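# Park the bike in the floor rack, kickstand up

## Task

The bike starts with its rear wheel already sitting in the rack's slot near the stop, and its kickstand lowered. Finish with one wheel seated in the slot near its closed end and the kickstand raised fully. The bike must end up motionless and touching nothing except the rack: no wall, furniture or loose item. The rack is loose on the floor. One or both robots may be used. Release the bike and back the robots away at the end. No robot may tip over or finish leaning. Anything that stays correct only because a robot is still holding it does not count.

## Robot and tools

Robots: two identical Hello Robot Stretch 3 units, r1 and r2. Each has a two-wheel differential base (0.33 m long, 0.34 m wide, passive omni wheel at the back), a lift on a vertical mast, and one telescoping arm that reaches out to the robot's RIGHT side. The base cannot slide sideways; to move the gripper forward or back you drive the base. A spin in place pivots about the point midway between the drive wheels, 0.05 m behind the front edge. Retracted with the wrist folded, a spin sweeps a 0.28 m radius; an unfolded level wrist reaches past that.

Frames: the base frame has its origin on the floor between the drive wheels, x ahead, y to the left, z up. hand_pose is reported in it, located where the closed fingertips meet; with all wrist joints at zero its x axis is up, y points back along the arm toward the mast, z toward the rear. The odometry frame is the base frame at scene start. Every robot reports in its own frames, so where the robots are relative to each other can only be judged from images, lidar_m, wrist_depth_mm and head_depth_mm.

Tool execute_actions: arguments "actions" (a list holding one action, or empty to just read state) and optional "cameras" (list of names such as r1_head_camera, r1_nav_camera, r1_wrist_camera, r2_head_camera, r2_nav_camera, r2_wrist_camera, or "all"; omitted or null gives all, [] gives none). The action is an object keyed "r1" and/or "r2"; each robot's entry may contain "base", "joints", "contact_limits". "base" holds exactly one command and is a relative move from where the base last reported itself: {"translate_m": d} drives straight d metres (positive forward, -1 to 1), or {"rotate_rad": d} turns in place d radians (positive counter-clockwise seen from above, -3.2 to 3.2). "joints" holds absolute targets by name: lift_m 0 to 1.1 m (arm height); arm_m 0 to 0.52 m (extension); wrist_yaw_rad -1.345 to 4.42 (0 along the arm, positive toward the robot's front, 3.0 folded over the base); wrist_pitch_rad -1.57 to 0.451 (0 level, negative tips fingers down); wrist_roll_rad -2.911 to 2.911 (0 fingers side by side); gripper_m -0.089 to 0.179 (larger is wider; the real fingertip gap is 0.007 to 0.025 smaller, zero below 0.007); head_pan_rad -3.953 to 1.73 (0 ahead, positive left, -1.57 looks along the arm); head_tilt_rad -1.53 to 0.419 (negative down). "contact_limits" accepts only arm_m, a motor_effort percentage 1 to 100 at which the arm motion halts with contact_stop; smaller is gentler, too small halts instantly. Motions in one action start together. A bad key or out-of-range number rejects the whole call. Joints or robots left out may still be driving toward earlier targets. Each action is capped at 15 s. If a result reports a stop, remaining calls in that reply are skipped.

Other tools: wait {"seconds": 0 to 10} lets the scene run and returns the same state and images; zoom_image {"camera", "region": [x0,y0,x1,y1]} in pixels from the top-left, at most 504x504, on that camera's latest full image; finished_scene {"scene": n} ends the scene irreversibly after the last command is held, and reports success. Replying with no tool call ends everything.

Result lines: base_status and joint_status tell how each commanded motion ended: done, off_target (stopped short, may still push), contact_stop, time_out, torque_fault (after these the old target is dropped). Lift or arm hitting something firmly triggers contact_stop and goes slack until commanded again; a slack lift under load can sink, and closing fingers on a surface lifts it. Base, wrist and head have no contact stop and keep pushing. Wrist servos pushed hard for seconds switch off for 10 s. on_its_own describes uncommanded joints; "held at" is the held target, not the position. motor_effort is percent of maximum, positive toward larger joint values, peak in brackets, with sizeable fixed and random error; positive wheel effort pushes forward. lidar_m: 12 distances in metres, sectors of 30 degrees starting straight ahead and going counter-clockwise (4th left, 7th behind, 10th right), scanning a plane 0.17 m above the floor, 0.15 to 12 m, "-" means nothing seen; it sees other robots but not glass or itself. wrist_depth_mm (45 to 1000) and head_depth_mm (280 to 4000, image sideways) are 7x7 grids of median depth from the top-left. base_odometry counts wheel turns, so slips count; heading runs -3.142 to 3.142. base_tilt gives forward/right lean in degrees with a few degrees of fixed bias.

Gripping: command gripper_m below the object's width to hold; to let go, go at least 0.02 above the touching value. Neither the reading nor "done" proves a grasp.

Speed: with lift_m under 0.30, arm_m under 0.03 and wrist_yaw_rad over 2.54 the base goes up to 0.30 m/s and 1.9 rad/s; otherwise 0.10 m/s and 0.63 rad/s.

Cautions: fold or unfold the wrist only with lift_m 0.32 to 0.95, pitch -0.4, roll near 0; once folded the lift may go down to 0.25. With yaw below -0.4 keep pitch at -0.5 or lower. Arm pushing on something rigid with the gripper above about 0.45 m can tip the robot; so can driving while holding or pushing a fixed thing, or snagging furniture (worst in reverse). If tilted, undo the last move in small steps, free the gripper, and lower the lift to about 0.2. Never let robots press together: once bases touch, even millimetres more is a hard press that ends the run. The two bases travel slightly different distances (up to 2.5 cm per metre), which matters when sharing a load. Avoid drops, slams and hard pushes; do not knock the bike or the loose rack over.

Each tool is called after ">>>" as a command line: name --argument value for each argument, lists and objects as JSON in quotes; but a table of rows of numbers goes row by row, as --pt "numbers of a row", without its own name.

## Session

>>> execute_actions --actions '[]'

Scene clock: 0.00 s.
r1.base_odometry: x=+0.000 y=+0.000 heading=+0.000 (m, m, rad; r1's odometry frame)
r1.turned_by_wheels: +0.000 (rad since the last result)
r1.turned_by_imu: +0.000 (rad since the last result)
r1.base_tilt: forward=-1.7 right=+2.2 (deg)
r1.lidar_m: 4.10 2.43 2.92 1.16 0.87 0.84 0.88 1.24 2.10 2.20 3.06 3.87
r1.head_depth_mm: 1866 2771 3642 3599 3645 3044 2104 / 1871 2790 - - - 3107 2110 / 1855 2794 - - - 3048 2089 / 1869 2823 - - - 3077 2070 / 1882 2837 - - - 3049 2087 / 1896 2827 - - - 3049 2075 / 1901 2895 - - - 3039 2065
r1.base_status: not commanded
r1.joint_positions: lift_m=+0.450 arm_m=-0.001 wrist_yaw_rad=+2.850 wrist_pitch_rad=-0.524 wrist_roll_rad=+0.018 gripper_m=+0.037 head_pan_rad=+0.007 head_tilt_rad=+0.016
r1.joint_status: not commanded
r1.motor_effort: left_wheel=-1 right_wheel=+0 lift_m=+22 arm_m=+0 wrist_yaw_rad=-1 wrist_pitch_rad=+7 wrist_roll_rad=+0 gripper_m=+0 head_pan_rad=+0 head_tilt_rad=+1 (%)
r1.hand_pose: x=+0.0391 y=+0.0572 z=+0.4397 quat_wxyz=(+0.282, +0.708, +0.080, +0.643) (m; r1's base frame)
r1.wrist_depth_mm: - - - - - - - / - - - - - - - / - - - - - - - / 810 935 912 895 882 881 866 / 761 - 759 744 761 737 729 / 663 642 - 648 - 642 638 / 577 581 - 577 559 564 553
r2.base_odometry: x=+0.000 y=+0.000 heading=+0.000 (m, m, rad; r2's odometry frame)
r2.turned_by_wheels: +0.000 (rad since the last result)
r2.turned_by_imu: +0.000 (rad since the last result)
r2.base_tilt: forward=+2.9 right=-0.6 (deg)
r2.lidar_m: 0.83 0.91 1.19 1.18 1.30 2.04 3.89 4.28 2.74 2.02 1.02 0.83
r2.head_depth_mm: 737 746 754 760 764 768 777 / 749 760 764 768 776 783 790 / 762 770 779 785 788 799 804 / 776 787 792 798 804 814 820 / 795 798 804 812 819 828 832 / 802 812 818 823 839 840 850 / 819 831 830 842 849 859 871
r2.base_status: not commanded
r2.joint_positions: lift_m=+0.485 arm_m=+0.001 wrist_yaw_rad=+2.805 wrist_pitch_rad=-0.442 wrist_roll_rad=+0.010 gripper_m=+0.037 head_pan_rad=-0.015 head_tilt_rad=+0.004
r2.joint_status: not commanded
r2.motor_effort: left_wheel=+0 right_wheel=-1 lift_m=+23 arm_m=-1 wrist_yaw_rad=+0 wrist_pitch_rad=+5 wrist_roll_rad=+0 gripper_m=+0 head_pan_rad=+0 head_tilt_rad=+3 (%)
r2.hand_pose: x=+0.0518 y=+0.0626 z=+0.4922 quat_wxyz=(+0.269, +0.709, +0.036, +0.651) (m; r2's base frame)
r2.wrist_depth_mm: - - - - - - 849 / - - - - - - 889 / - - - - - - 893 / - 994 - - - - 901 / 804 831 839 854 887 885 870 / 699 - 695 734 - 747 756 / 622 598 638 650 650 650 663
pictures: r1_head_camera (sideways: a quarter turn clockwise sets it upright), r1_nav_camera (sideways: a quarter turn counterclockwise sets it upright), r1_wrist_camera, r2_head_camera (sideways: a quarter turn clockwise sets it upright), r2_nav_camera (sideways: a quarter turn counterclockwise sets it upright), r2_wrist_camera
Images, in order (width x height): r1_head_camera 896x504, r1_nav_camera 672x504, r1_wrist_camera 644x364, r2_head_camera 896x504, r2_nav_camera 672x504, r2_wrist_camera 644x364.

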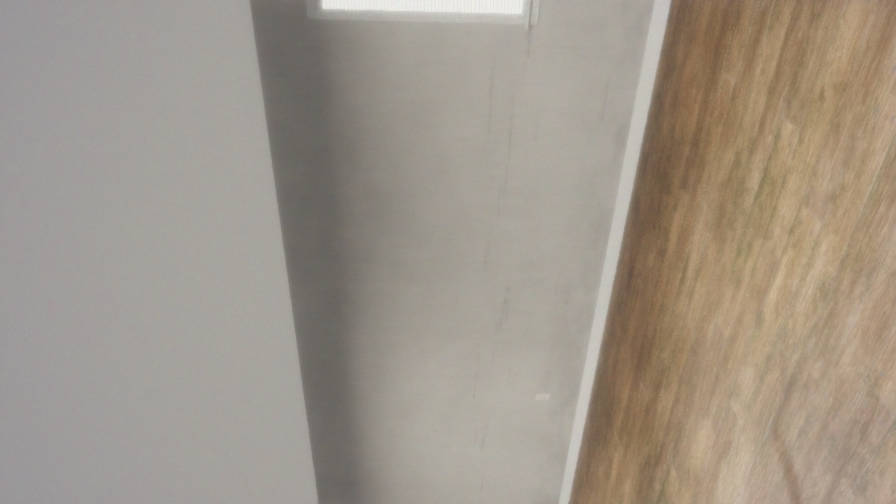

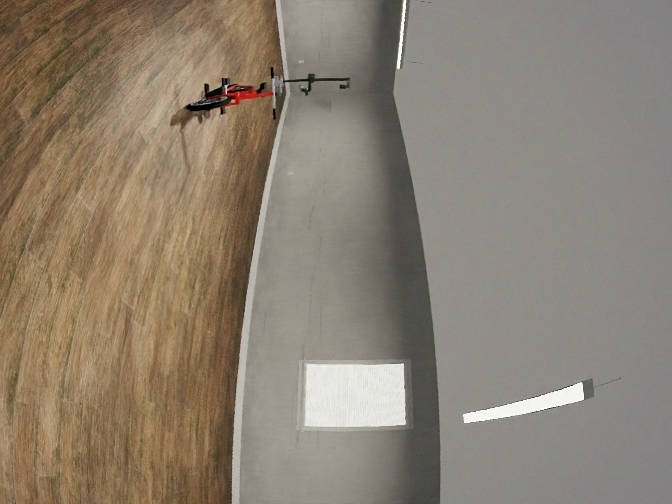

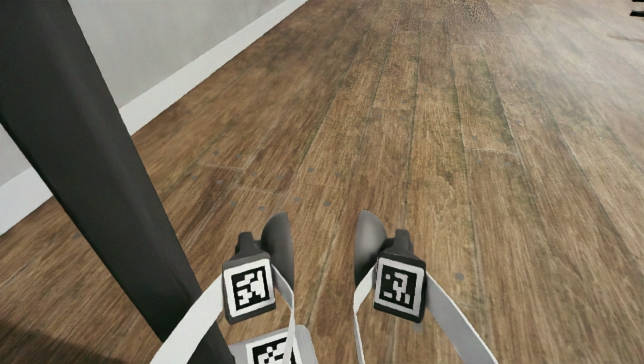

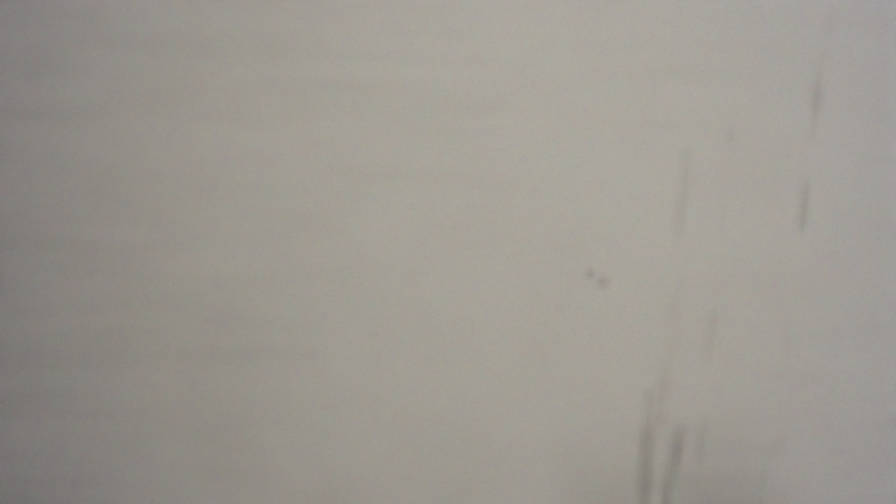

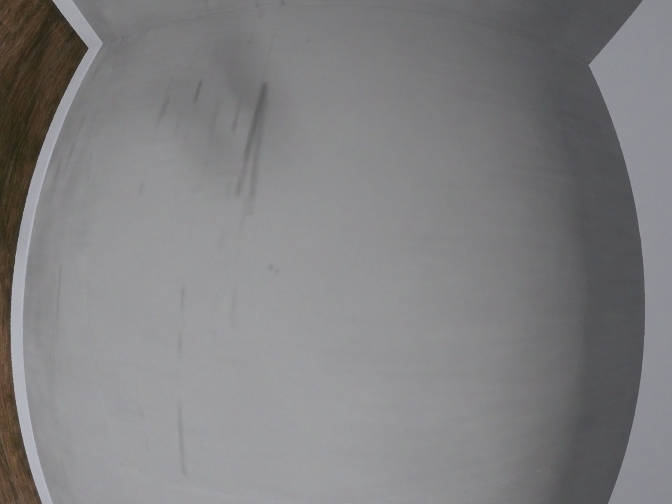

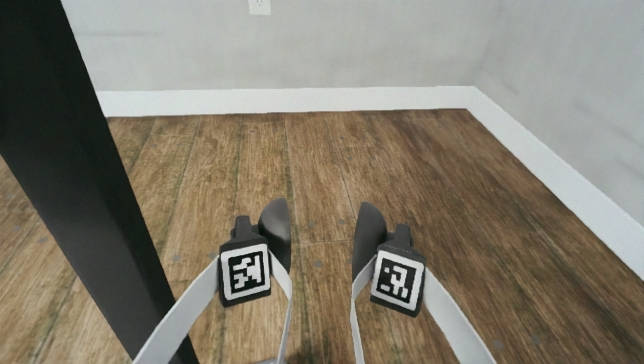

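>>> execute_actions --actions '[{"r1":{"joints":{"head_pan_rad":-0.55,"head_tilt_rad":-0.4,"lift_m":0.27}},"r2":{"joints":{"head_pan_rad":-2.8,"head_tilt_rad":-0.6,"lift_m":0.27}}}]' --cameras '["r1_head_camera","r2_head_camera","r2_nav_camera"]'

Scene clock: 2.90 s.
r1.base_odometry: x=+0.000 y=+0.000 heading=+0.000 (m, m, rad; r1's odometry frame)
r1.turned_by_wheels: +0.000 (rad since the last result)
r1.turned_by_imu: -0.001 (rad since the last result)
r1.base_tilt: forward=-1.7 right=+2.3 (deg)
r1.lidar_m: 4.05 2.45 2.91 1.16 0.86 0.84 0.88 1.23 2.10 2.20 3.07 3.87
r1.head_depth_mm: 3277 3482 3744 3136 2146 1648 1342 / 3208 3440 3726 3068 2135 1638 1341 / 3242 3470 3780 3055 2139 1651 1328 / 3215 3481 3767 3055 2140 1650 1341 / 3262 3487 3825 3067 2120 1622 1333 / 3247 3480 3697 3038 2143 1635 1331 / 3295 3442 3853 3018 2122 1641 1333
r1.base_status: not commanded
r1.joint_positions: lift_m=+0.271 arm_m=-0.001 wrist_yaw_rad=+2.850 wrist_pitch_rad=-0.525 wrist_roll_rad=+0.018 gripper_m=+0.037 head_pan_rad=-0.543 head_tilt_rad=-0.395
r1.joint_status: all done
r1.motor_effort: left_wheel=+0(1) right_wheel=-1(0) lift_m=+13(16) arm_m=+0(0) wrist_yaw_rad=+0(0) wrist_pitch_rad=+7(7) wrist_roll_rad=+0(0) gripper_m=+0(0) head_pan_rad=-4(43) head_tilt_rad=-2(22) (%)
r1.hand_pose: x=+0.0391 y=+0.0571 z=+0.2601 quat_wxyz=(+0.282, +0.708, +0.080, +0.643) (m; r1's base frame)
r1.wrist_depth_mm: - - - - - - - / - - - 979 979 922 957 / - 770 762 760 749 737 730 / 611 637 608 620 604 598 590 / 526 - 528 516 524 507 503 / 465 - - 438 - 435 434 / - - - 398 384 387 379
r2.base_odometry: x=+0.000 y=+0.000 heading=+0.000 (m, m, rad; r2's odometry frame)
r2.turned_by_wheels: +0.000 (rad since the last result)
r2.turned_by_imu: -0.001 (rad since the last result)
r2.base_tilt: forward=+3.1 right=-0.5 (deg)
r2.lidar_m: 0.83 0.91 1.19 1.18 1.30 2.04 3.89 4.25 2.74 2.01 1.02 0.83
r2.head_depth_mm: 3457 3781 2957 2204 1741 1445 1236 / 3629 3985 2917 2198 1760 1451 1240 / 3854 - 2953 2166 1745 1448 1243 / - - 2895 2204 1745 1448 1234 / - - 2852 2190 1732 1451 1232 / - - 2910 2179 1729 1438 1235 / - - 2863 2179 1734 1440 1233
r2.base_status: not commanded
r2.joint_positions: lift_m=+0.271 arm_m=+0.001 wrist_yaw_rad=+2.805 wrist_pitch_rad=-0.442 wrist_roll_rad=+0.010 gripper_m=+0.037 head_pan_rad=-2.793 head_tilt_rad=-0.592
r2.joint_status: all done
r2.motor_effort: left_wheel=+1(0) right_wheel=+0(1) lift_m=+8(20) arm_m=-1(1) wrist_yaw_rad=+0(0) wrist_pitch_rad=+5(5) wrist_roll_rad=+0(0) gripper_m=+0(0) head_pan_rad=-2(42) head_tilt_rad=-5(45) (%)
r2.hand_pose: x=+0.0518 y=+0.0626 z=+0.2782 quat_wxyz=(+0.269, +0.709, +0.036, +0.651) (m; r2's base frame)
r2.wrist_depth_mm: - - - - - - 847 / - - - - - - 866 / - 797 801 819 832 860 822 / - 647 657 665 670 665 695 / 523 526 564 547 568 559 579 / 472 - - 465 - 491 492 / - - - 413 418 425 428
pictures: r1_head_camera (sideways: a quarter turn clockwise sets it upright), r2_head_camera (sideways: a quarter turn clockwise sets it upright), r2_nav_camera (sideways: a quarter turn counterclockwise sets it upright)
camera_calibration (this result's frames):
r1_head_camera: T_world_to_cam=[[-0.357925, 0.189932, -0.914229, 1.20813], [0.510143, 0.859831, -0.0210925, 0.0255179], [0.782077, -0.473937, -0.404648, 0.484537], [0, 0, 0, 1]] pos_world=[0.0404586, -0.0217645, 1.30112]
r2_head_camera: T_world_to_cam=[[0.559261, 0.213979, -0.800899, 1.05801], [0.348, -0.937465, -0.00745963, 0.00709834], [-0.752411, -0.274541, -0.598752, 0.740917], [0, 0, 0, 1]] pos_world=[-0.0367017, -0.0163254, 1.29104]
r2_nav_camera: T_world_to_cam=[[-0.49229, -0.234135, 0.838351, -1.0489], [-0.386017, 0.921977, 0.0308168, 0.0174868], [-0.780155, -0.308447, -0.54426, 0.664437], [0, 0, 0, 1]] pos_world=[0.00875275, -0.0567631, 1.24043]
Images, in order (width x height): r1_head_camera 896x504, r2_head_camera 896x504, r2_nav_camera 672x504.

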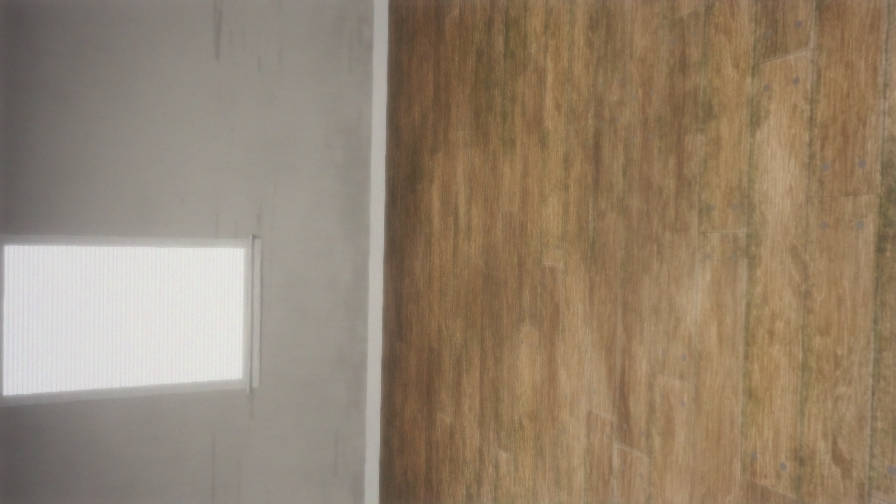

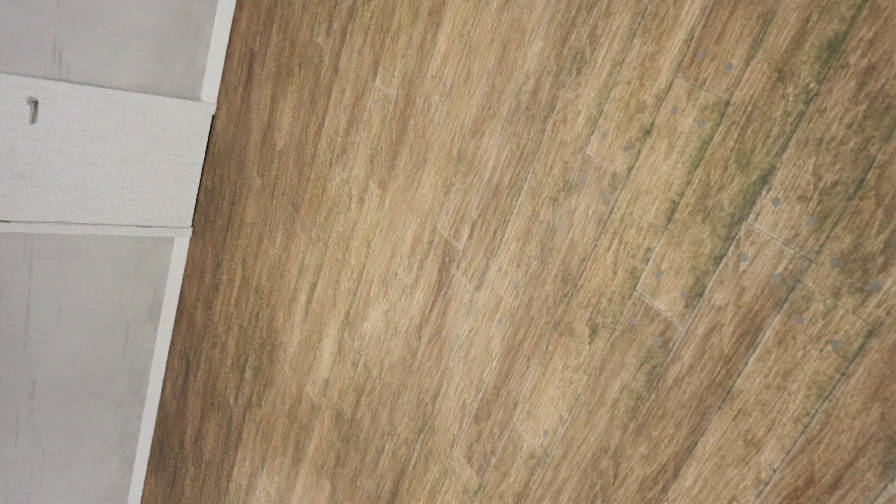

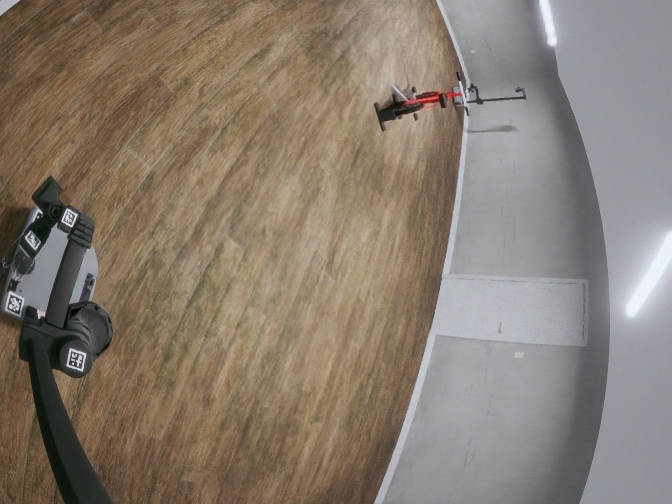

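>>> execute_actions --actions '[{"r2":{"base":{"rotate_rad":-2.1},"joints":{"head_pan_rad":-0.3,"head_tilt_rad":-0.6}},"r1":{"joints":{"head_pan_rad":0.55}}}]' --cameras '["r1_head_camera"]'

>>> execute_actions --actions '[{"r2":{"base":{"translate_m":1}}}]' --cameras '[]'

>>> execute_actions --actions '[{"r2":{"base":{"translate_m":1}}}]' --cameras '["r2_head_camera","r1_head_camera"]'

Scene clock: 5.63 s.
r1.base_odometry: x=+0.000 y=+0.000 heading=+0.000 (m, m, rad; r1's odometry frame)
r1.turned_by_wheels: +0.000 (rad since the last result)
r1.turned_by_imu: -0.001 (rad since the last result)
r1.base_tilt: forward=-1.7 right=+2.2 (deg)
r1.lidar_m: 4.06 2.44 2.91 1.16 0.87 0.84 0.88 1.24 2.10 2.20 3.06 3.86
r1.head_depth_mm: - - - 3108 2146 1648 1337 / - - - 3051 2134 1633 1340 / - - - 2893 2131 1637 1338 / - - - 3079 2123 1637 1334 / - - - 3050 2128 1649 1337 / - - - 3029 2136 1632 1320 / - - - 3021 2117 1641 1321
r1.base_status: not commanded
r1.joint_positions: lift_m=+0.271 arm_m=-0.001 wrist_yaw_rad=+2.850 wrist_pitch_rad=-0.525 wrist_roll_rad=+0.018 gripper_m=+0.037 head_pan_rad=+0.543 head_tilt_rad=-0.395
r1.joint_status: all done
r1.motor_effort: left_wheel=+0(0) right_wheel=+0(0) lift_m=+13(13) arm_m=+0(0) wrist_yaw_rad=-1(1) wrist_pitch_rad=+7(7) wrist_roll_rad=+0(0) gripper_m=+0(0) head_pan_rad=+4(54) head_tilt_rad=-2(2) (%)
r1.hand_pose: x=+0.0391 y=+0.0571 z=+0.2601 quat_wxyz=(+0.282, +0.708, +0.080, +0.643) (m; r1's base frame)
r1.wrist_depth_mm: - - - - - - - / - - - 992 978 953 947 / - 765 769 757 753 743 726 / 602 632 615 612 611 598 592 / 527 - 533 515 521 503 500 / 465 - - 442 - 436 430 / - - - 395 386 384 382
r2.base_odometry: x=+0.000 y=+0.000 heading=-2.100 (m, m, rad; r2's odometry frame)
r2.turned_by_wheels: -2.100 (rad since the last result)
r2.turned_by_imu: -2.085 (rad since the last result)
r2.base_tilt: forward=+3.1 right=-0.5 (deg)
r2.lidar_m: 2.74 2.05 1.03 0.83 0.83 0.91 1.19 1.18 1.30 2.01 3.89 4.25
r2.head_depth_mm: - - 2934 2173 1741 1453 1241 / - - 2925 2186 1764 1457 1241 / - - 2897 2178 1758 1452 1245 / - - 2900 2182 1742 1448 1237 / - - 2859 2198 1749 1441 1229 / - - 2920 2182 1736 1436 1225 / - - 2914 2147 1718 1437 1231
r2.base_status: done
r2.joint_positions: lift_m=+0.271 arm_m=+0.001 wrist_yaw_rad=+2.805 wrist_pitch_rad=-0.442 wrist_roll_rad=+0.010 gripper_m=+0.037 head_pan_rad=-0.307 head_tilt_rad=-0.593
r2.joint_status: all done
r2.motor_effort: left_wheel=+3(11) right_wheel=-4(10) lift_m=+8(8) arm_m=-1(1) wrist_yaw_rad=+0(0) wrist_pitch_rad=+5(5) wrist_roll_rad=+0(0) gripper_m=+0(0) head_pan_rad=+5(44) head_tilt_rad=-4(5) (%)
r2.hand_pose: x=+0.0518 y=+0.0626 z=+0.2782 quat_wxyz=(+0.269, +0.709, +0.036, +0.651) (m; r2's base frame)
r2.wrist_depth_mm: - 767 909 - - - - / - 819 954 - - - - / - 799 794 801 838 857 874 / - 641 636 673 675 680 704 / 516 532 564 555 558 565 570 / 464 - - 474 - 490 485 / - - - 412 415 421 425
pictures: r1_head_camera (sideways: a quarter turn clockwise sets it upright)
camera_calibration (this result's frames):
r1_head_camera: T_world_to_cam=[[-0.334984, -0.228074, -0.914204, 1.20796], [-0.522697, 0.852257, -0.021092, 0.0318177], [0.783947, 0.470786, -0.404706, 0.484601], [0, 0, 0, 1]] pos_world=[0.0413762, 0.0202435, 1.30111]
Images, in order (width x height): r1_head_camera 896x504.

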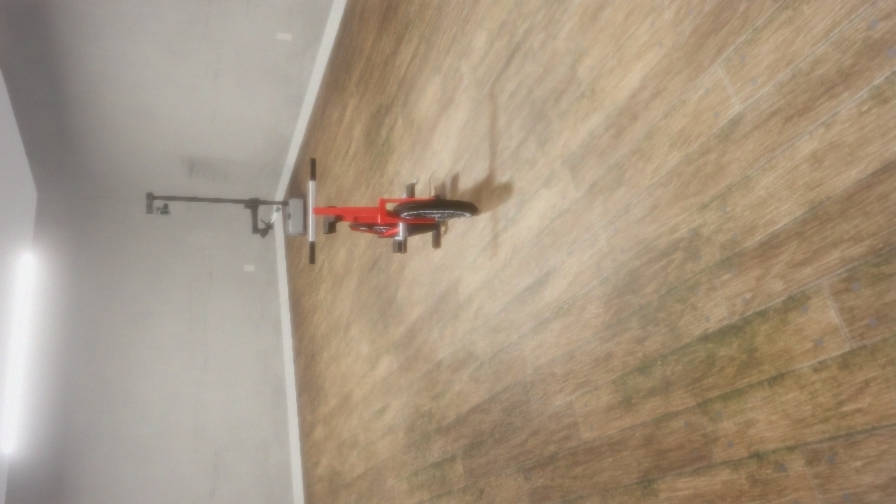

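Scene clock: 10.67 s.
r1.base_odometry: x=+0.000 y=+0.000 heading=+0.000 (m, m, rad; r1's odometry frame)
r1.turned_by_wheels: +0.000 (rad since the last result)
r1.turned_by_imu: -0.001 (rad since the last result)
r1.base_tilt: forward=-1.7 right=+2.3 (deg)
r1.lidar_m: 4.07 2.45 2.92 1.16 0.87 0.84 0.88 1.23 2.10 2.20 3.06 3.88
r1.head_depth_mm: - - - 3097 2135 1644 1343 / - - - 3051 2146 1643 1335 / - - - 2877 2130 1644 1337 / - - - 3069 2160 1637 1330 / - - - 3002 2118 1644 1329 / - - - 3030 2120 1641 1326 / - - - 3016 2103 1625 1337
r1.base_status: not commanded
r1.joint_positions: lift_m=+0.271 arm_m=-0.001 wrist_yaw_rad=+2.850 wrist_pitch_rad=-0.525 wrist_roll_rad=+0.018 gripper_m=+0.037 head_pan_rad=+0.543 head_tilt_rad=-0.395
r1.joint_status: not commanded
r1.motor_effort: left_wheel=+0(0) right_wheel=+0(0) lift_m=+13(13) arm_m=+0(0) wrist_yaw_rad=+0(0) wrist_pitch_rad=+7(7) wrist_roll_rad=-1(0) gripper_m=+0(0) head_pan_rad=+4(4) head_tilt_rad=-1(2) (%)
r1.hand_pose: x=+0.0391 y=+0.0571 z=+0.2601 quat_wxyz=(+0.282, +0.708, +0.080, +0.643) (m; r1's base frame)
r1.wrist_depth_mm: - - - - - - - / - - - 997 980 951 946 / - 762 771 761 749 741 733 / 604 631 615 608 606 601 592 / 522 - 535 509 521 505 495 / 463 - - 444 - 436 433 / - - - 398 382 386 381
r2.base_odometry: x=-0.505 y=-0.863 heading=-2.100 (m, m, rad; r2's odometry frame)
r2.turned_by_wheels: +0.000 (rad since the last result)
r2.turned_by_imu: +0.003 (rad since the last result)
r2.base_tilt: forward=+3.1 right=-0.6 (deg)
r2.lidar_m: 1.77 2.90 1.46 1.19 1.18 1.30 2.04 2.11 2.32 3.57 3.54 1.77
r2.head_depth_mm: 3854 - 2967 2196 1746 1453 1243 / - - 2947 2175 1744 1451 1237 / - - 2932 2170 1754 1448 1241 / - - 2788 2115 1743 1445 1234 / - - 2523 2177 1730 1449 1236 / - - 2925 2163 1733 1441 1229 / - - 2909 2176 1714 1437 1232
r2.base_status: done
r2.joint_positions: lift_m=+0.271 arm_m=+0.001 wrist_yaw_rad=+2.805 wrist_pitch_rad=-0.442 wrist_roll_rad=+0.010 gripper_m=+0.037 head_pan_rad=-0.307 head_tilt_rad=-0.593
r2.joint_status: not commanded
r2.motor_effort: left_wheel=+3(11) right_wheel=-4(7) lift_m=+8(8) arm_m=-2(1) wrist_yaw_rad=+0(1) wrist_pitch_rad=+5(5) wrist_roll_rad=+0(0) gripper_m=+0(0) head_pan_rad=+4(4) head_tilt_rad=-4(4) (%)
r2.hand_pose: x=+0.0518 y=+0.0626 z=+0.2782 quat_wxyz=(+0.269, +0.709, +0.036, +0.651) (m; r2's base frame)
r2.wrist_depth_mm: - - - - - - - / - - - - - - - / - 782 802 804 823 869 879 / - 648 666 667 663 685 685 / 515 531 559 554 568 565 574 / 465 - - 481 - 478 497 / - - - 415 419 426 425
pictures: none
No camera images: the call's "cameras" was empty. Leave "cameras" out to get every camera's image.

Scene clock: 15.70 s.
r1.base_odometry: x=+0.000 y=+0.000 heading=+0.000 (m, m, rad; r1's odometry frame)
r1.turned_by_wheels: +0.000 (rad since the last result)
r1.turned_by_imu: -0.001 (rad since the last result)
r1.base_tilt: forward=-1.6 right=+2.3 (deg)
r1.lidar_m: 4.06 2.45 2.91 1.16 0.87 0.84 0.88 1.23 2.10 2.20 3.06 3.88
r1.head_depth_mm: - - - 3078 2158 1668 1344 / - - - 3050 2162 1637 1340 / - - - 2880 2140 1642 1334 / - - - 3024 2141 1648 1330 / - - - 3058 2178 1650 1341 / - - - 3054 2113 1639 1327 / - - - 3097 2121 1638 1342
r1.base_status: not commanded
r1.joint_positions: lift_m=+0.271 arm_m=-0.001 wrist_yaw_rad=+2.850 wrist_pitch_rad=-0.525 wrist_roll_rad=+0.018 gripper_m=+0.037 head_pan_rad=+0.543 head_tilt_rad=-0.395
r1.joint_status: not commanded
r1.motor_effort: left_wheel=+0(1) right_wheel=+0(2) lift_m=+13(13) arm_m=+0(0) wrist_yaw_rad=+0(2) wrist_pitch_rad=+7(7) wrist_roll_rad=+0(0) gripper_m=+0(0) head_pan_rad=+4(4) head_tilt_rad=-2(2) (%)
r1.hand_pose: x=+0.0391 y=+0.0571 z=+0.2601 quat_wxyz=(+0.282, +0.708, +0.080, +0.643) (m; r1's base frame)
r1.wrist_depth_mm: - - - - - - - / - - - 974 973 957 956 / - 773 760 751 754 733 733 / 608 625 611 609 603 601 591 / 523 - 537 514 525 509 504 / 462 - - 441 - 436 434 / - - - 394 385 381 382
r2.base_odometry: x=-1.009 y=-1.727 heading=-2.100 (m, m, rad; r2's odometry frame)
r2.turned_by_wheels: +0.000 (rad since the last result)
r2.turned_by_imu: +0.003 (rad since the last result)
r2.base_tilt: forward=+3.1 right=-0.5 (deg)
r2.lidar_m: 4.23 3.70 1.89 1.54 1.54 1.69 2.66 3.02 3.33 3.18 3.17 0.84
r2.head_depth_mm: 3476 3721 2997 2190 1752 1451 1240 / 3802 - 2924 2206 1700 1369 1241 / - - 2787 1537 1428 1396 1241 / - - 2793 1972 1701 1452 1237 / - - 2906 2160 1731 1448 1236 / - - 2901 2171 1720 1435 1227 / - - 2938 2172 1723 1425 1235
r2.base_status: done
r2.joint_positions: lift_m=+0.271 arm_m=+0.001 wrist_yaw_rad=+2.805 wrist_pitch_rad=-0.442 wrist_roll_rad=+0.010 gripper_m=+0.037 head_pan_rad=-0.307 head_tilt_rad=-0.594
r2.joint_status: not commanded
r2.motor_effort: left_wheel=+3(11) right_wheel=-3(6) lift_m=+8(8) arm_m=-1(1) wrist_yaw_rad=+0(0) wrist_pitch_rad=+5(5) wrist_roll_rad=+0(0) gripper_m=+0(0) head_pan_rad=+3(2) head_tilt_rad=-4(4) (%)
r2.hand_pose: x=+0.0518 y=+0.0626 z=+0.2782 quat_wxyz=(+0.269, +0.709, +0.036, +0.651) (m; r2's base frame)
r2.wrist_depth_mm: - - - - - - - / - - - - - - - / - 786 797 808 843 854 882 / - 645 648 655 671 680 696 / 518 540 547 544 562 568 577 / 464 - - 469 - 486 491 / - - - 415 419 423 426
pictures: r1_head_camera (sideways: a quarter turn clockwise sets it upright), r2_head_camera (sideways: a quarter turn clockwise sets it upright)
camera_calibration (this result's frames):
r1_head_camera: T_world_to_cam=[[-0.334981, -0.228077, -0.914204, 1.20796], [-0.522706, 0.852252, -0.021092, 0.0318177], [0.783942, 0.470794, -0.404706, 0.484602], [0, 0, 0, 1]] pos_world=[0.0413759, 0.0202439, 1.30111]
r2_head_camera: T_world_to_cam=[[-0.574681, 0.171687, -0.800166, 1.06397], [0.295753, 0.955235, -0.00745148, 0.00740642], [0.763067, -0.240934, -0.599732, 0.732948], [0, 0, 0, 1]] pos_world=[0.0499666, -0.0131533, 1.29098]
Images, in order (width x height): r1_head_camera 896x504, r2_head_camera 896x504.

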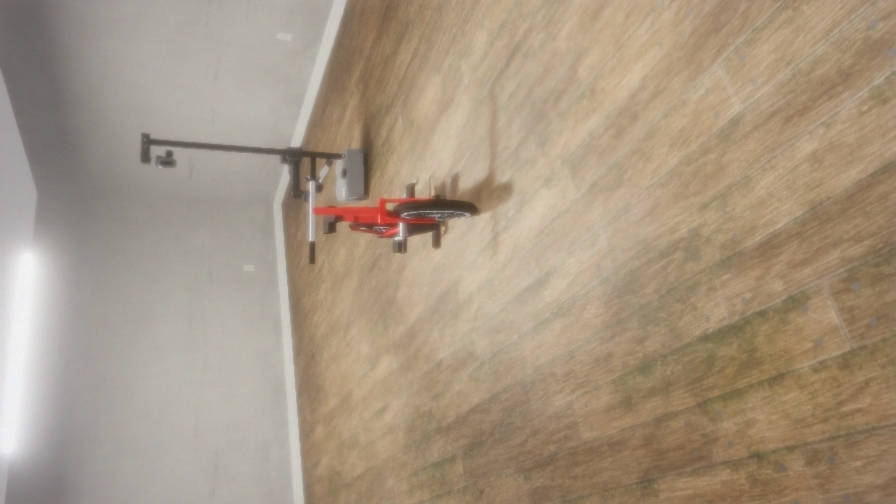

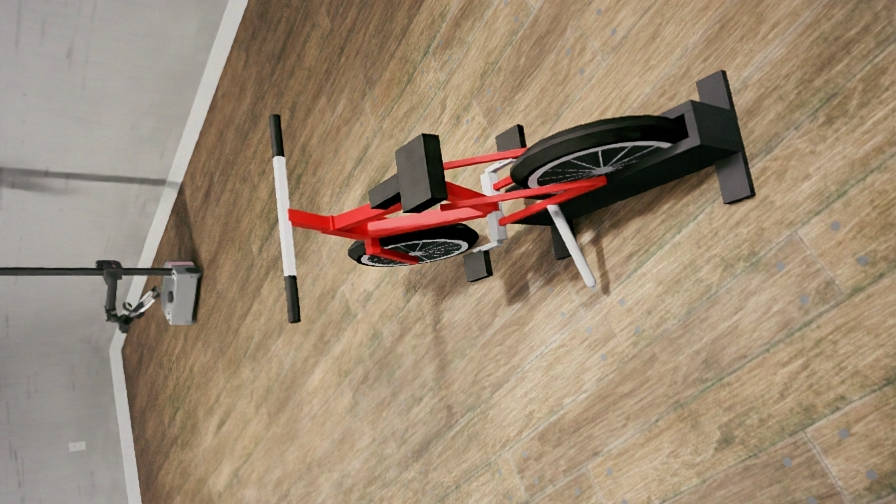

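>>> execute_actions --actions '[{"r2":{"base":{"rotate_rad":0.2}}}]' --cameras '[]'

>>> execute_actions --actions '[{"r2":{"base":{"translate_m":1.0}}}]' --cameras '[]'

>>> execute_actions --actions '[{"r2":{"base":{"rotate_rad":-0.24},"joints":{"lift_m":0.4,"wrist_pitch_rad":-0.4,"head_pan_rad":-1.4,"head_tilt_rad":-1.1}}}]' --cameras '[]'

>>> execute_actions --actions '[{"r2":{"base":{"translate_m":0.3},"joints":{"wrist_yaw_rad":1.57,"gripper_m":0.0}}}]' --cameras '[]'

>>> execute_actions --actions '[{"r2":{"joints":{"wrist_yaw_rad":0,"wrist_pitch_rad":-0.9}}}]' --cameras '["r2_head_camera","r2_wrist_camera"]'

Scene clock: 17.20 s.
r1.base_odometry: x=+0.000 y=+0.000 heading=+0.000 (m, m, rad; r1's odometry frame)
r1.turned_by_wheels: +0.000 (rad since the last result)
r1.turned_by_imu: +0.000 (rad since the last result)
r1.base_tilt: forward=-1.7 right=+2.2 (deg)
r1.lidar_m: 4.06 2.45 2.92 1.16 0.87 0.84 0.88 1.23 2.10 2.20 3.06 3.87
r1.head_depth_mm: - - - 3118 2143 1648 1337 / - - - 3080 2159 1644 1331 / - - - 2885 2117 1631 1343 / - - - 3061 2122 1643 1329 / - - - 3047 2134 1630 1317 / - - - 3071 2107 1646 1329 / - - - 3038 2125 1641 1334
r1.base_status: not commanded
r1.joint_positions: lift_m=+0.271 arm_m=-0.001 wrist_yaw_rad=+2.850 wrist_pitch_rad=-0.525 wrist_roll_rad=+0.018 gripper_m=+0.037 head_pan_rad=+0.543 head_tilt_rad=-0.395
r1.joint_status: not commanded
r1.motor_effort: left_wheel=-1(1) right_wheel=-1(1) lift_m=+13(13) arm_m=+0(0) wrist_yaw_rad=+0(0) wrist_pitch_rad=+7(7) wrist_roll_rad=-1(0) gripper_m=-1(1) head_pan_rad=+4(4) head_tilt_rad=-1(1) (%)
r1.hand_pose: x=+0.0391 y=+0.0571 z=+0.2601 quat_wxyz=(+0.282, +0.708, +0.080, +0.643) (m; r1's base frame)
r1.wrist_depth_mm: - - - - - - - / - - - 998 986 929 937 / - 781 762 757 751 732 725 / 611 631 613 611 605 599 591 / 526 - 531 514 522 509 502 / 463 - - 440 - 438 435 / - - - 399 384 385 383
r2.base_odometry: x=-1.009 y=-1.727 heading=-1.900 (m, m, rad; r2's odometry frame)
r2.turned_by_wheels: +0.200 (rad since the last result)
r2.turned_by_imu: +0.198 (rad since the last result)
r2.base_tilt: forward=+3.1 right=-0.6 (deg)
r2.lidar_m: 5.57 2.62 1.68 1.54 1.54 1.90 3.02 3.04 3.52 3.17 0.85 0.85
r2.head_depth_mm: - - 2928 2002 1360 1257 1240 / - - 2801 1674 1599 1409 1238 / - - 2852 2184 1754 1447 1242 / - - 2909 2184 1735 1441 1230 / - - 2948 2190 1738 1445 1239 / - - 2875 2171 1729 1442 1229 / - - 2917 2178 1733 1440 1224
r2.base_status: done
r2.joint_positions: lift_m=+0.271 arm_m=+0.001 wrist_yaw_rad=+2.805 wrist_pitch_rad=-0.442 wrist_roll_rad=+0.010 gripper_m=+0.037 head_pan_rad=-0.307 head_tilt_rad=-0.594
r2.joint_status: not commanded
r2.motor_effort: left_wheel=-2(7) right_wheel=+3(8) lift_m=+8(8) arm_m=-1(1) wrist_yaw_rad=+0(0) wrist_pitch_rad=+5(5) wrist_roll_rad=+0(0) gripper_m=+1(0) head_pan_rad=+3(3) head_tilt_rad=-4(4) (%)
r2.hand_pose: x=+0.0518 y=+0.0626 z=+0.2782 quat_wxyz=(+0.269, +0.709, +0.036, +0.651) (m; r2's base frame)
r2.wrist_depth_mm: - - - - - - - / - - - - - - - / - 783 795 840 816 856 889 / - 635 644 659 671 688 693 / 514 533 549 549 571 564 575 / 469 - - 473 - 484 491 / - - - 419 417 430 434
pictures: none
No camera images: the call's "cameras" was empty. Leave "cameras" out to get every camera's image.

Scene clock: 22.23 s.
r1.base_odometry: x=+0.000 y=+0.000 heading=+0.000 (m, m, rad; r1's odometry frame)
r1.turned_by_wheels: +0.000 (rad since the last result)
r1.turned_by_imu: -0.001 (rad since the last result)
r1.base_tilt: forward=-1.7 right=+2.2 (deg)
r1.lidar_m: 4.06 2.45 2.91 1.16 0.87 0.84 0.88 1.23 2.10 2.19 3.07 3.88
r1.head_depth_mm: - - - 3112 2155 1652 1343 / - - - 3060 2153 1640 1336 / - - - 2883 2150 1645 1336 / - - - 3059 2133 1651 1335 / - - - 3059 2122 1645 1328 / - - - 3046 2122 1634 1327 / - - - 2995 2131 1643 1325
r1.base_status: not commanded
r1.joint_positions: lift_m=+0.271 arm_m=-0.001 wrist_yaw_rad=+2.850 wrist_pitch_rad=-0.525 wrist_roll_rad=+0.018 gripper_m=+0.037 head_pan_rad=+0.543 head_tilt_rad=-0.395
r1.joint_status: not commanded
r1.motor_effort: left_wheel=-1(1) right_wheel=+0(0) lift_m=+13(13) arm_m=+0(0) wrist_yaw_rad=+0(1) wrist_pitch_rad=+7(7) wrist_roll_rad=+0(0) gripper_m=-1(0) head_pan_rad=+4(4) head_tilt_rad=-1(2) (%)
r1.hand_pose: x=+0.0391 y=+0.0571 z=+0.2601 quat_wxyz=(+0.282, +0.708, +0.080, +0.643) (m; r1's base frame)
r1.wrist_depth_mm: - - - - - - - / - - 992 988 978 972 947 / - 767 766 755 749 743 728 / 594 629 615 611 607 602 597 / 519 - 533 516 527 503 500 / 461 - - 441 - 438 432 / - - - 396 385 383 382
r2.base_odometry: x=-1.332 y=-2.673 heading=-1.900 (m, m, rad; r2's odometry frame)
r2.turned_by_wheels: +0.000 (rad since the last result)
r2.turned_by_imu: +0.003 (rad since the last result)
r2.base_tilt: forward=+3.1 right=-0.5 (deg)
r2.lidar_m: 4.66 2.88 1.86 1.69 1.70 2.11 4.00 4.03 0.66 0.59 0.81 3.35
r2.head_depth_mm: 3934 3991 2978 2176 1740 1450 1242 / - - 2958 2190 1740 1453 1244 / - - 2893 2203 1740 1452 1246 / - - 2933 2184 1756 1447 1243 / - - 2905 2201 1757 1439 1232 / - - 2909 2161 1739 1433 1237 / - - 2931 2164 1712 1447 1228
r2.base_status: done
r2.joint_positions: lift_m=+0.271 arm_m=+0.001 wrist_yaw_rad=+2.805 wrist_pitch_rad=-0.442 wrist_roll_rad=+0.010 gripper_m=+0.037 head_pan_rad=-0.307 head_tilt_rad=-0.594
r2.joint_status: not commanded
r2.motor_effort: left_wheel=-2(6) right_wheel=+3(9) lift_m=+8(8) arm_m=-1(1) wrist_yaw_rad=+1(0) wrist_pitch_rad=+5(5) wrist_roll_rad=+0(0) gripper_m=+0(0) head_pan_rad=+4(3) head_tilt_rad=-4(4) (%)
r2.hand_pose: x=+0.0518 y=+0.0626 z=+0.2782 quat_wxyz=(+0.269, +0.709, +0.036, +0.651) (m; r2's base frame)
r2.wrist_depth_mm: - - - - - - - / - - - - - - - / - 784 797 818 823 864 902 / - 639 653 647 680 685 698 / 516 542 559 551 581 569 565 / 462 - - 471 - 480 493 / - - - 416 421 431 424
pictures: none
No camera images: the call's "cameras" was empty. Leave "cameras" out to get every camera's image.

Scene clock: 24.23 s.
r1.base_odometry: x=+0.000 y=+0.000 heading=+0.000 (m, m, rad; r1's odometry frame)
r1.turned_by_wheels: +0.000 (rad since the last result)
r1.turned_by_imu: +0.000 (rad since the last result)
r1.base_tilt: forward=-1.7 right=+2.2 (deg)
r1.lidar_m: 4.07 2.44 2.92 1.16 0.87 0.84 0.88 1.23 2.10 2.20 3.06 3.86
r1.head_depth_mm: - - - 3087 2128 1643 1344 / - - - 3107 2147 1659 1338 / - - - 2873 2145 1653 1342 / - - - 3094 2148 1636 1335 / - - - 3022 2144 1636 1321 / - - - 3037 2146 1635 1336 / - - - 3028 2144 1637 1330
r1.base_status: not commanded
r1.joint_positions: lift_m=+0.271 arm_m=-0.001 wrist_yaw_rad=+2.850 wrist_pitch_rad=-0.525 wrist_roll_rad=+0.018 gripper_m=+0.037 head_pan_rad=+0.543 head_tilt_rad=-0.395
r1.joint_status: not commanded
r1.motor_effort: left_wheel=+0(0) right_wheel=-1(0) lift_m=+14(13) arm_m=+0(0) wrist_yaw_rad=+0(0) wrist_pitch_rad=+7(7) wrist_roll_rad=+0(0) gripper_m=+0(0) head_pan_rad=+4(4) head_tilt_rad=-2(2) (%)
r1.hand_pose: x=+0.0391 y=+0.0571 z=+0.2601 quat_wxyz=(+0.282, +0.708, +0.080, +0.643) (m; r1's base frame)
r1.wrist_depth_mm: - - - - - - - / - - - 983 965 974 930 / - 774 769 758 744 730 722 / 608 633 617 622 603 600 592 / 529 - 538 513 525 503 498 / 467 - - 443 - 436 437 / - - - 399 386 386 382
r2.base_odometry: x=-1.332 y=-2.673 heading=-2.140 (m, m, rad; r2's odometry frame)
r2.turned_by_wheels: -0.240 (rad since the last result)
r2.turned_by_imu: -0.239 (rad since the last result)
r2.base_tilt: forward=+3.1 right=-0.5 (deg)
r2.lidar_m: 4.71 4.44 2.14 1.70 1.69 1.83 2.79 4.00 0.68 0.59 0.81 0.93
r2.head_depth_mm: 1923 1720 1546 1380 1303 1201 1129 / 1934 1715 1556 1337 1295 - - / 1915 1718 1207 1357 1299 - - / 1935 1700 1219 1353 1310 1220 - / 1906 1723 1239 1388 1291 1203 1130 / 1882 1709 1506 1402 1300 1198 1117 / 1874 995 1232 1416 1290 1196 1106
r2.base_status: done
r2.joint_positions: lift_m=+0.399 arm_m=+0.001 wrist_yaw_rad=+2.805 wrist_pitch_rad=-0.419 wrist_roll_rad=+0.010 gripper_m=+0.037 head_pan_rad=-1.393 head_tilt_rad=-1.086
r2.joint_status: all done
r2.motor_effort: left_wheel=+3(9) right_wheel=-3(9) lift_m=+35(37) arm_m=-1(1) wrist_yaw_rad=+0(0) wrist_pitch_rad=+7(9) wrist_roll_rad=+0(0) gripper_m=+0(0) head_pan_rad=-3(42) head_tilt_rad=-8(45) (%)
r2.hand_pose: x=+0.0528 y=+0.0654 z=+0.4117 quat_wxyz=(+0.261, +0.710, +0.028, +0.654) (m; r2's base frame)
r2.wrist_depth_mm: - - - - - - - / - - - - - - - / - - - - - - - / - 877 895 931 906 941 974 / 716 745 763 741 775 755 806 / 608 - 610 645 - 663 657 / 539 - 560 570 566 581 581
pictures: none
No camera images: the call's "cameras" was empty. Leave "cameras" out to get every camera's image.

Scene clock: 28.30 s.
r1.base_odometry: x=+0.000 y=+0.000 heading=+0.000 (m, m, rad; r1's odometry frame)
r1.turned_by_wheels: +0.000 (rad since the last result)
r1.turned_by_imu: -0.001 (rad since the last result)
r1.base_tilt: forward=-1.7 right=+2.2 (deg)
r1.lidar_m: 3.20 2.44 2.92 1.16 0.87 0.84 0.88 1.23 2.10 2.20 3.04 3.86
r1.head_depth_mm: - - - 3074 2151 1646 1337 / - - - 3107 2166 1639 1345 / - - - 2907 2148 1645 1335 / - - - 3055 2146 1644 1339 / - - - 3057 2127 1643 1330 / - - - 3029 2103 1648 1326 / - - - 2966 2140 1650 1327
r1.base_status: not commanded
r1.joint_positions: lift_m=+0.271 arm_m=-0.001 wrist_yaw_rad=+2.850 wrist_pitch_rad=-0.525 wrist_roll_rad=+0.018 gripper_m=+0.037 head_pan_rad=+0.543 head_tilt_rad=-0.395
r1.joint_status: not commanded
r1.motor_effort: left_wheel=+0(1) right_wheel=+0(0) lift_m=+13(13) arm_m=+0(0) wrist_yaw_rad=-1(1) wrist_pitch_rad=+7(7) wrist_roll_rad=-1(0) gripper_m=+0(0) head_pan_rad=+4(4) head_tilt_rad=-2(2) (%)
r1.hand_pose: x=+0.0391 y=+0.0571 z=+0.2601 quat_wxyz=(+0.282, +0.708, +0.080, +0.643) (m; r1's base frame)
r1.wrist_depth_mm: - - - - - - - / - - - 989 973 963 937 / - 757 771 751 738 739 724 / 604 640 619 617 603 590 594 / 529 - 532 510 524 502 497 / 464 - - 443 - 437 431 / - - - 396 384 385 380
r2.base_odometry: x=-1.494 y=-2.926 heading=-2.140 (m, m, rad; r2's odometry frame)
r2.turned_by_wheels: +0.000 (rad since the last result)
r2.turned_by_imu: +0.000 (rad since the last result)
r2.base_tilt: forward=+3.1 right=-0.5 (deg)
r2.lidar_m: 4.45 4.38 2.28 1.82 1.81 1.96 2.98 4.27 0.61 0.69 0.68 3.07
r2.head_depth_mm: 1930 1717 914 1269 1308 1211 1139 / 1946 1722 1011 1308 1295 - - / 1905 1700 1254 1373 1322 - - / 1911 942 1175 1394 1303 - - / 1917 1715 1166 1393 1305 1194 1114 / 1907 1709 1219 1416 1309 1193 1116 / 1929 1692 1525 1415 1299 1201 1111
r2.base_status: done
r2.joint_positions: lift_m=+0.399 arm_m=+0.001 wrist_yaw_rad=+1.572 wrist_pitch_rad=-0.419 wrist_roll_rad=+0.010 gripper_m=+0.000 head_pan_rad=-1.393 head_tilt_rad=-1.086
r2.joint_status: all done
r2.motor_effort: left_wheel=+2(7) right_wheel=-4(5) lift_m=+35(35) arm_m=-1(1) wrist_yaw_rad=-2(2) wrist_pitch_rad=+7(7) wrist_roll_rad=+0(0) gripper_m=-2(83) head_pan_rad=-2(3) head_tilt_rad=-9(8) (%)
r2.hand_pose: x=+0.2029 y=-0.1461 z=+0.4117 quat_wxyz=(+0.591, +0.595, -0.387, +0.383) (m; r2's base frame)
r2.wrist_depth_mm: - - - - - - - / - - - - - - - / - - - - - - - / 877 904 868 937 926 958 971 / 717 728 751 - 757 790 799 / 618 620 639 606 655 651 645 / 547 542 549 561 566 574 576
pictures: none
No camera images: the call's "cameras" was empty. Leave "cameras" out to get every camera's image.

Scene clock: 30.10 s.
r1.base_odometry: x=+0.000 y=+0.000 heading=+0.000 (m, m, rad; r1's odometry frame)
r1.turned_by_wheels: +0.000 (rad since the last result)
r1.turned_by_imu: +0.000 (rad since the last result)
r1.base_tilt: forward=-1.7 right=+2.4 (deg)
r1.lidar_m: 3.19 2.44 2.91 1.16 0.87 0.84 0.88 1.23 2.10 2.20 3.06 3.87
r1.head_depth_mm: - - - 3075 2165 1646 1341 / - - - 3089 2129 1653 1338 / - - - 2924 2153 1628 1334 / - - - 3078 2131 1635 1346 / - - - 3072 2132 1645 1336 / - - - 3096 2136 1643 1334 / - - - 3020 2099 1628 1323
r1.base_status: not commanded
r1.joint_positions: lift_m=+0.271 arm_m=-0.001 wrist_yaw_rad=+2.850 wrist_pitch_rad=-0.525 wrist_roll_rad=+0.018 gripper_m=+0.037 head_pan_rad=+0.543 head_tilt_rad=-0.395
r1.joint_status: not commanded
r1.motor_effort: left_wheel=-1(1) right_wheel=+0(1) lift_m=+13(13) arm_m=+0(0) wrist_yaw_rad=+0(0) wrist_pitch_rad=+7(7) wrist_roll_rad=+0(0) gripper_m=+0(0) head_pan_rad=+4(4) head_tilt_rad=-2(1) (%)
r1.hand_pose: x=+0.0391 y=+0.0571 z=+0.2601 quat_wxyz=(+0.282, +0.708, +0.080, +0.643) (m; r1's base frame)
r1.wrist_depth_mm: - - - - - - - / - - 998 982 974 969 934 / - 776 764 763 754 733 716 / 599 637 613 619 606 597 588 / 527 - 534 515 522 503 499 / 465 - - 439 - 434 432 / - - - 397 388 383 380
r2.base_odometry: x=-1.494 y=-2.926 heading=-2.140 (m, m, rad; r2's odometry frame)
r2.turned_by_wheels: +0.000 (rad since the last result)
r2.turned_by_imu: +0.000 (rad since the last result)
r2.base_tilt: forward=+3.1 right=-0.6 (deg)
r2.lidar_m: 4.44 4.39 2.28 1.82 1.81 1.95 2.99 4.27 0.61 0.69 0.68 3.08
r2.head_depth_mm: 1943 1718 913 1272 1292 1207 1136 / 1923 1710 1008 1316 1298 - - / 1890 1718 1245 1372 1315 - - / 1922 946 1169 1392 1300 1234 - / 1936 1709 1172 1392 1303 1201 1118 / 1916 1707 1227 1406 1294 1189 1118 / 1941 1712 1515 1409 1302 1206 1118
r2.base_status: not commanded
r2.joint_positions: lift_m=+0.399 arm_m=+0.001 wrist_yaw_rad=+0.003 wrist_pitch_rad=-0.905 wrist_roll_rad=+0.010 gripper_m=+0.000 head_pan_rad=-1.393 head_tilt_rad=-1.086
r2.joint_status: all done
r2.motor_effort: left_wheel=+3(3) right_wheel=-4(4) lift_m=+35(35) arm_m=-1(1) wrist_yaw_rad=-2(3) wrist_pitch_rad=+2(5) wrist_roll_rad=+0(0) gripper_m=-3(3) head_pan_rad=-4(3) head_tilt_rad=-9(9) (%)
r2.hand_pose: x=-0.0212 y=-0.2856 z=+0.3214 quat_wxyz=(+0.633, +0.309, -0.638, -0.310) (m; r2's base frame)
r2.wrist_depth_mm: 544 531 391 499 506 471 479 / 611 611 629 613 563 567 553 / 575 571 585 575 588 598 588 / 526 530 541 534 543 550 556 / 495 494 504 - 513 502 520 / 466 469 466 460 477 483 483 / 432 446 437 442 445 450 457
pictures: r2_head_camera (sideways: a quarter turn clockwise sets it upright), r2_wrist_camera
camera_calibration (this result's frames):
r2_head_camera: T_world_to_cam=[[-0.170015, 0.890839, -0.421308, 0.567875], [0.982562, 0.185906, -0.00341362, -0.00204352], [0.0752826, -0.414541, -0.906911, 1.13656], [0, 0, 0, 1]] pos_world=[0.0129918, -0.034353, 1.27001]
r2_wrist_camera: T_world_to_cam=[[-0.999282, -0.0284608, 0.0250177, -0.0405854], [-0.0366784, 0.892308, -0.449934, 0.42979], [-0.00951796, -0.450529, -0.892711, 0.322868], [0, 0, 0, 1]] pos_world=[-0.0217192, -0.239199, 0.48262]
Images, in order (width x height): r2_head_camera 896x504, r2_wrist_camera 644x364.

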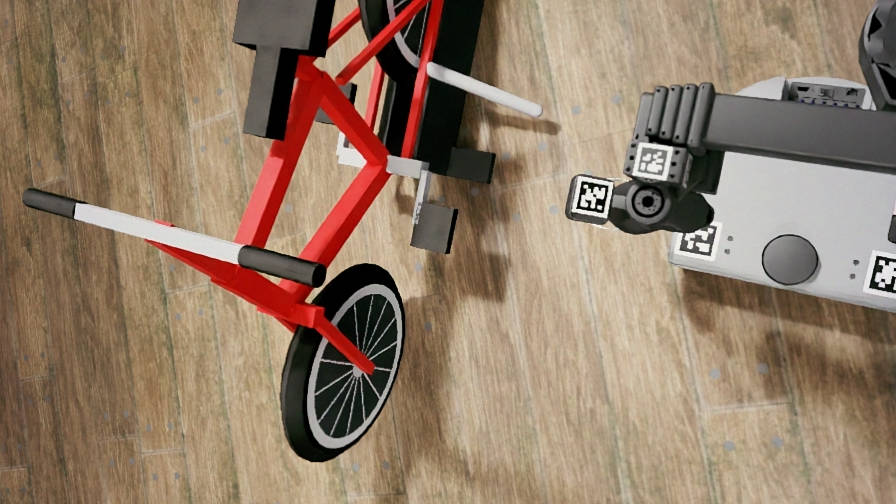

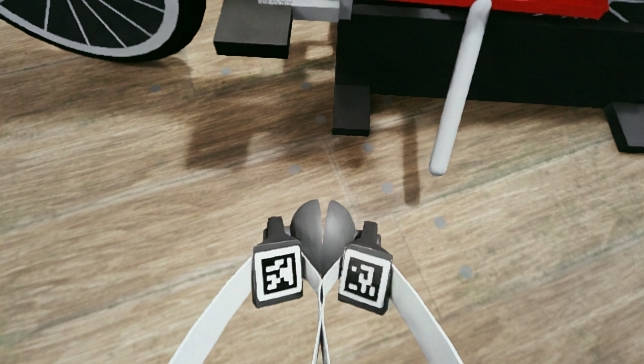

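>>> execute_actions --actions '[{"r2":{"base":{"translate_m":-0.08},"joints":{"wrist_pitch_rad":-0.45,"lift_m":0.08}}}]' --cameras '[]'

>>> execute_actions --actions '[{"r2":{"joints":{"arm_m":0.19,"head_pan_rad":-1.8}}}]' --cameras '["r2_head_camera","r2_wrist_camera"]'

>>> execute_actions --actions '[{"r2":{"base":{"translate_m":-0.15}}}]' --cameras '["r2_head_camera","r2_wrist_camera"]'

Scene clock: 33.67 s.
r1.base_odometry: x=+0.000 y=+0.000 heading=+0.000 (m, m, rad; r1's odometry frame)
r1.turned_by_wheels: +0.000 (rad since the last result)
r1.turned_by_imu: -0.001 (rad since the last result)
r1.base_tilt: forward=-1.7 right=+2.2 (deg)
r1.lidar_m: 3.27 2.44 2.92 1.16 0.87 0.84 0.88 1.23 2.10 2.20 3.07 3.88
r1.head_depth_mm: - - - 3056 2134 1648 1344 / - - - 3121 2147 1642 1341 / - - - 2861 2157 1636 1336 / - - - 3052 2133 1629 1333 / - - - 3021 2127 1650 1323 / - - - 3036 2144 1638 1333 / - - - 3031 2162 1638 1340
r1.base_status: not commanded
r1.joint_positions: lift_m=+0.271 arm_m=-0.001 wrist_yaw_rad=+2.850 wrist_pitch_rad=-0.525 wrist_roll_rad=+0.018 gripper_m=+0.037 head_pan_rad=+0.543 head_tilt_rad=-0.395
r1.joint_status: not commanded
r1.motor_effort: left_wheel=+0(0) right_wheel=+0(0) lift_m=+13(13) arm_m=+0(0) wrist_yaw_rad=+0(1) wrist_pitch_rad=+7(7) wrist_roll_rad=+0(0) gripper_m=+0(0) head_pan_rad=+4(4) head_tilt_rad=-2(2) (%)
r1.hand_pose: x=+0.0391 y=+0.0571 z=+0.2601 quat_wxyz=(+0.282, +0.708, +0.080, +0.643) (m; r1's base frame)
r1.wrist_depth_mm: - - - - - - - / - - - 977 970 952 958 / - 767 775 759 759 741 724 / 608 632 612 614 609 598 594 / 523 - 537 515 521 508 503 / 464 - - 439 - 437 432 / - - - 400 384 385 380
r2.base_odometry: x=-1.451 y=-2.858 heading=-2.139 (m, m, rad; r2's odometry frame)
r2.turned_by_wheels: +0.000 (rad since the last result)
r2.turned_by_imu: -0.001 (rad since the last result)
r2.base_tilt: forward=+3.1 right=-0.5 (deg)
r2.lidar_m: 4.51 4.46 2.24 1.79 1.78 1.92 2.93 4.18 0.68 0.68 0.71 3.15
r2.head_depth_mm: 1925 1725 1097 1283 1305 1204 1123 / 1932 1722 1038 1321 1307 1219 - / 1918 1716 1156 1367 1304 - - / 1877 1715 1482 1382 1301 1237 - / 1919 978 1232 1400 1295 1200 1113 / 1919 1697 1237 1416 1308 1201 1112 / 1913 1719 1305 1400 1299 1203 1117
r2.base_status: done
r2.joint_positions: lift_m=+0.105 arm_m=+0.002 wrist_yaw_rad=+0.004 wrist_pitch_rad=-0.407 wrist_roll_rad=+0.015 gripper_m=+0.000 head_pan_rad=-1.393 head_tilt_rad=-1.087
r2.joint_status: lift_m contact_stop (moved -0.294 of -0.319); the others done
r2.on_its_own: lift_m is slack since a contact_stop, until your next command for it (your +0.080 is given up)
r2.motor_effort: left_wheel=+2(5) right_wheel=-3(7) lift_m=+21(44) arm_m=-3(3) wrist_yaw_rad=-2(2) wrist_pitch_rad=-18(31) wrist_roll_rad=-2(3) gripper_m=-3(3) head_pan_rad=-4(4) head_tilt_rad=-8(9) (%)
r2.hand_pose: x=-0.0207 y=-0.3723 z=+0.1202 quat_wxyz=(+0.688, +0.143, -0.697, -0.143) (m; r2's base frame)
r2.wrist_depth_mm: 398 856 - 381 373 369 369 / 430 664 696 406 390 393 386 / 471 498 507 445 427 425 424 / 389 391 404 398 389 422 432 / 324 331 334 - 344 348 351 / 281 280 286 274 291 294 298 / 244 247 249 250 251 256 259
pictures: none
ARM HIT: r2's arm struck its own base hard.
No camera images: the call's "cameras" was empty. Leave "cameras" out to get every camera's image.

not run: a stop came earlier in this reply.

not run: a stop came earlier in this reply.


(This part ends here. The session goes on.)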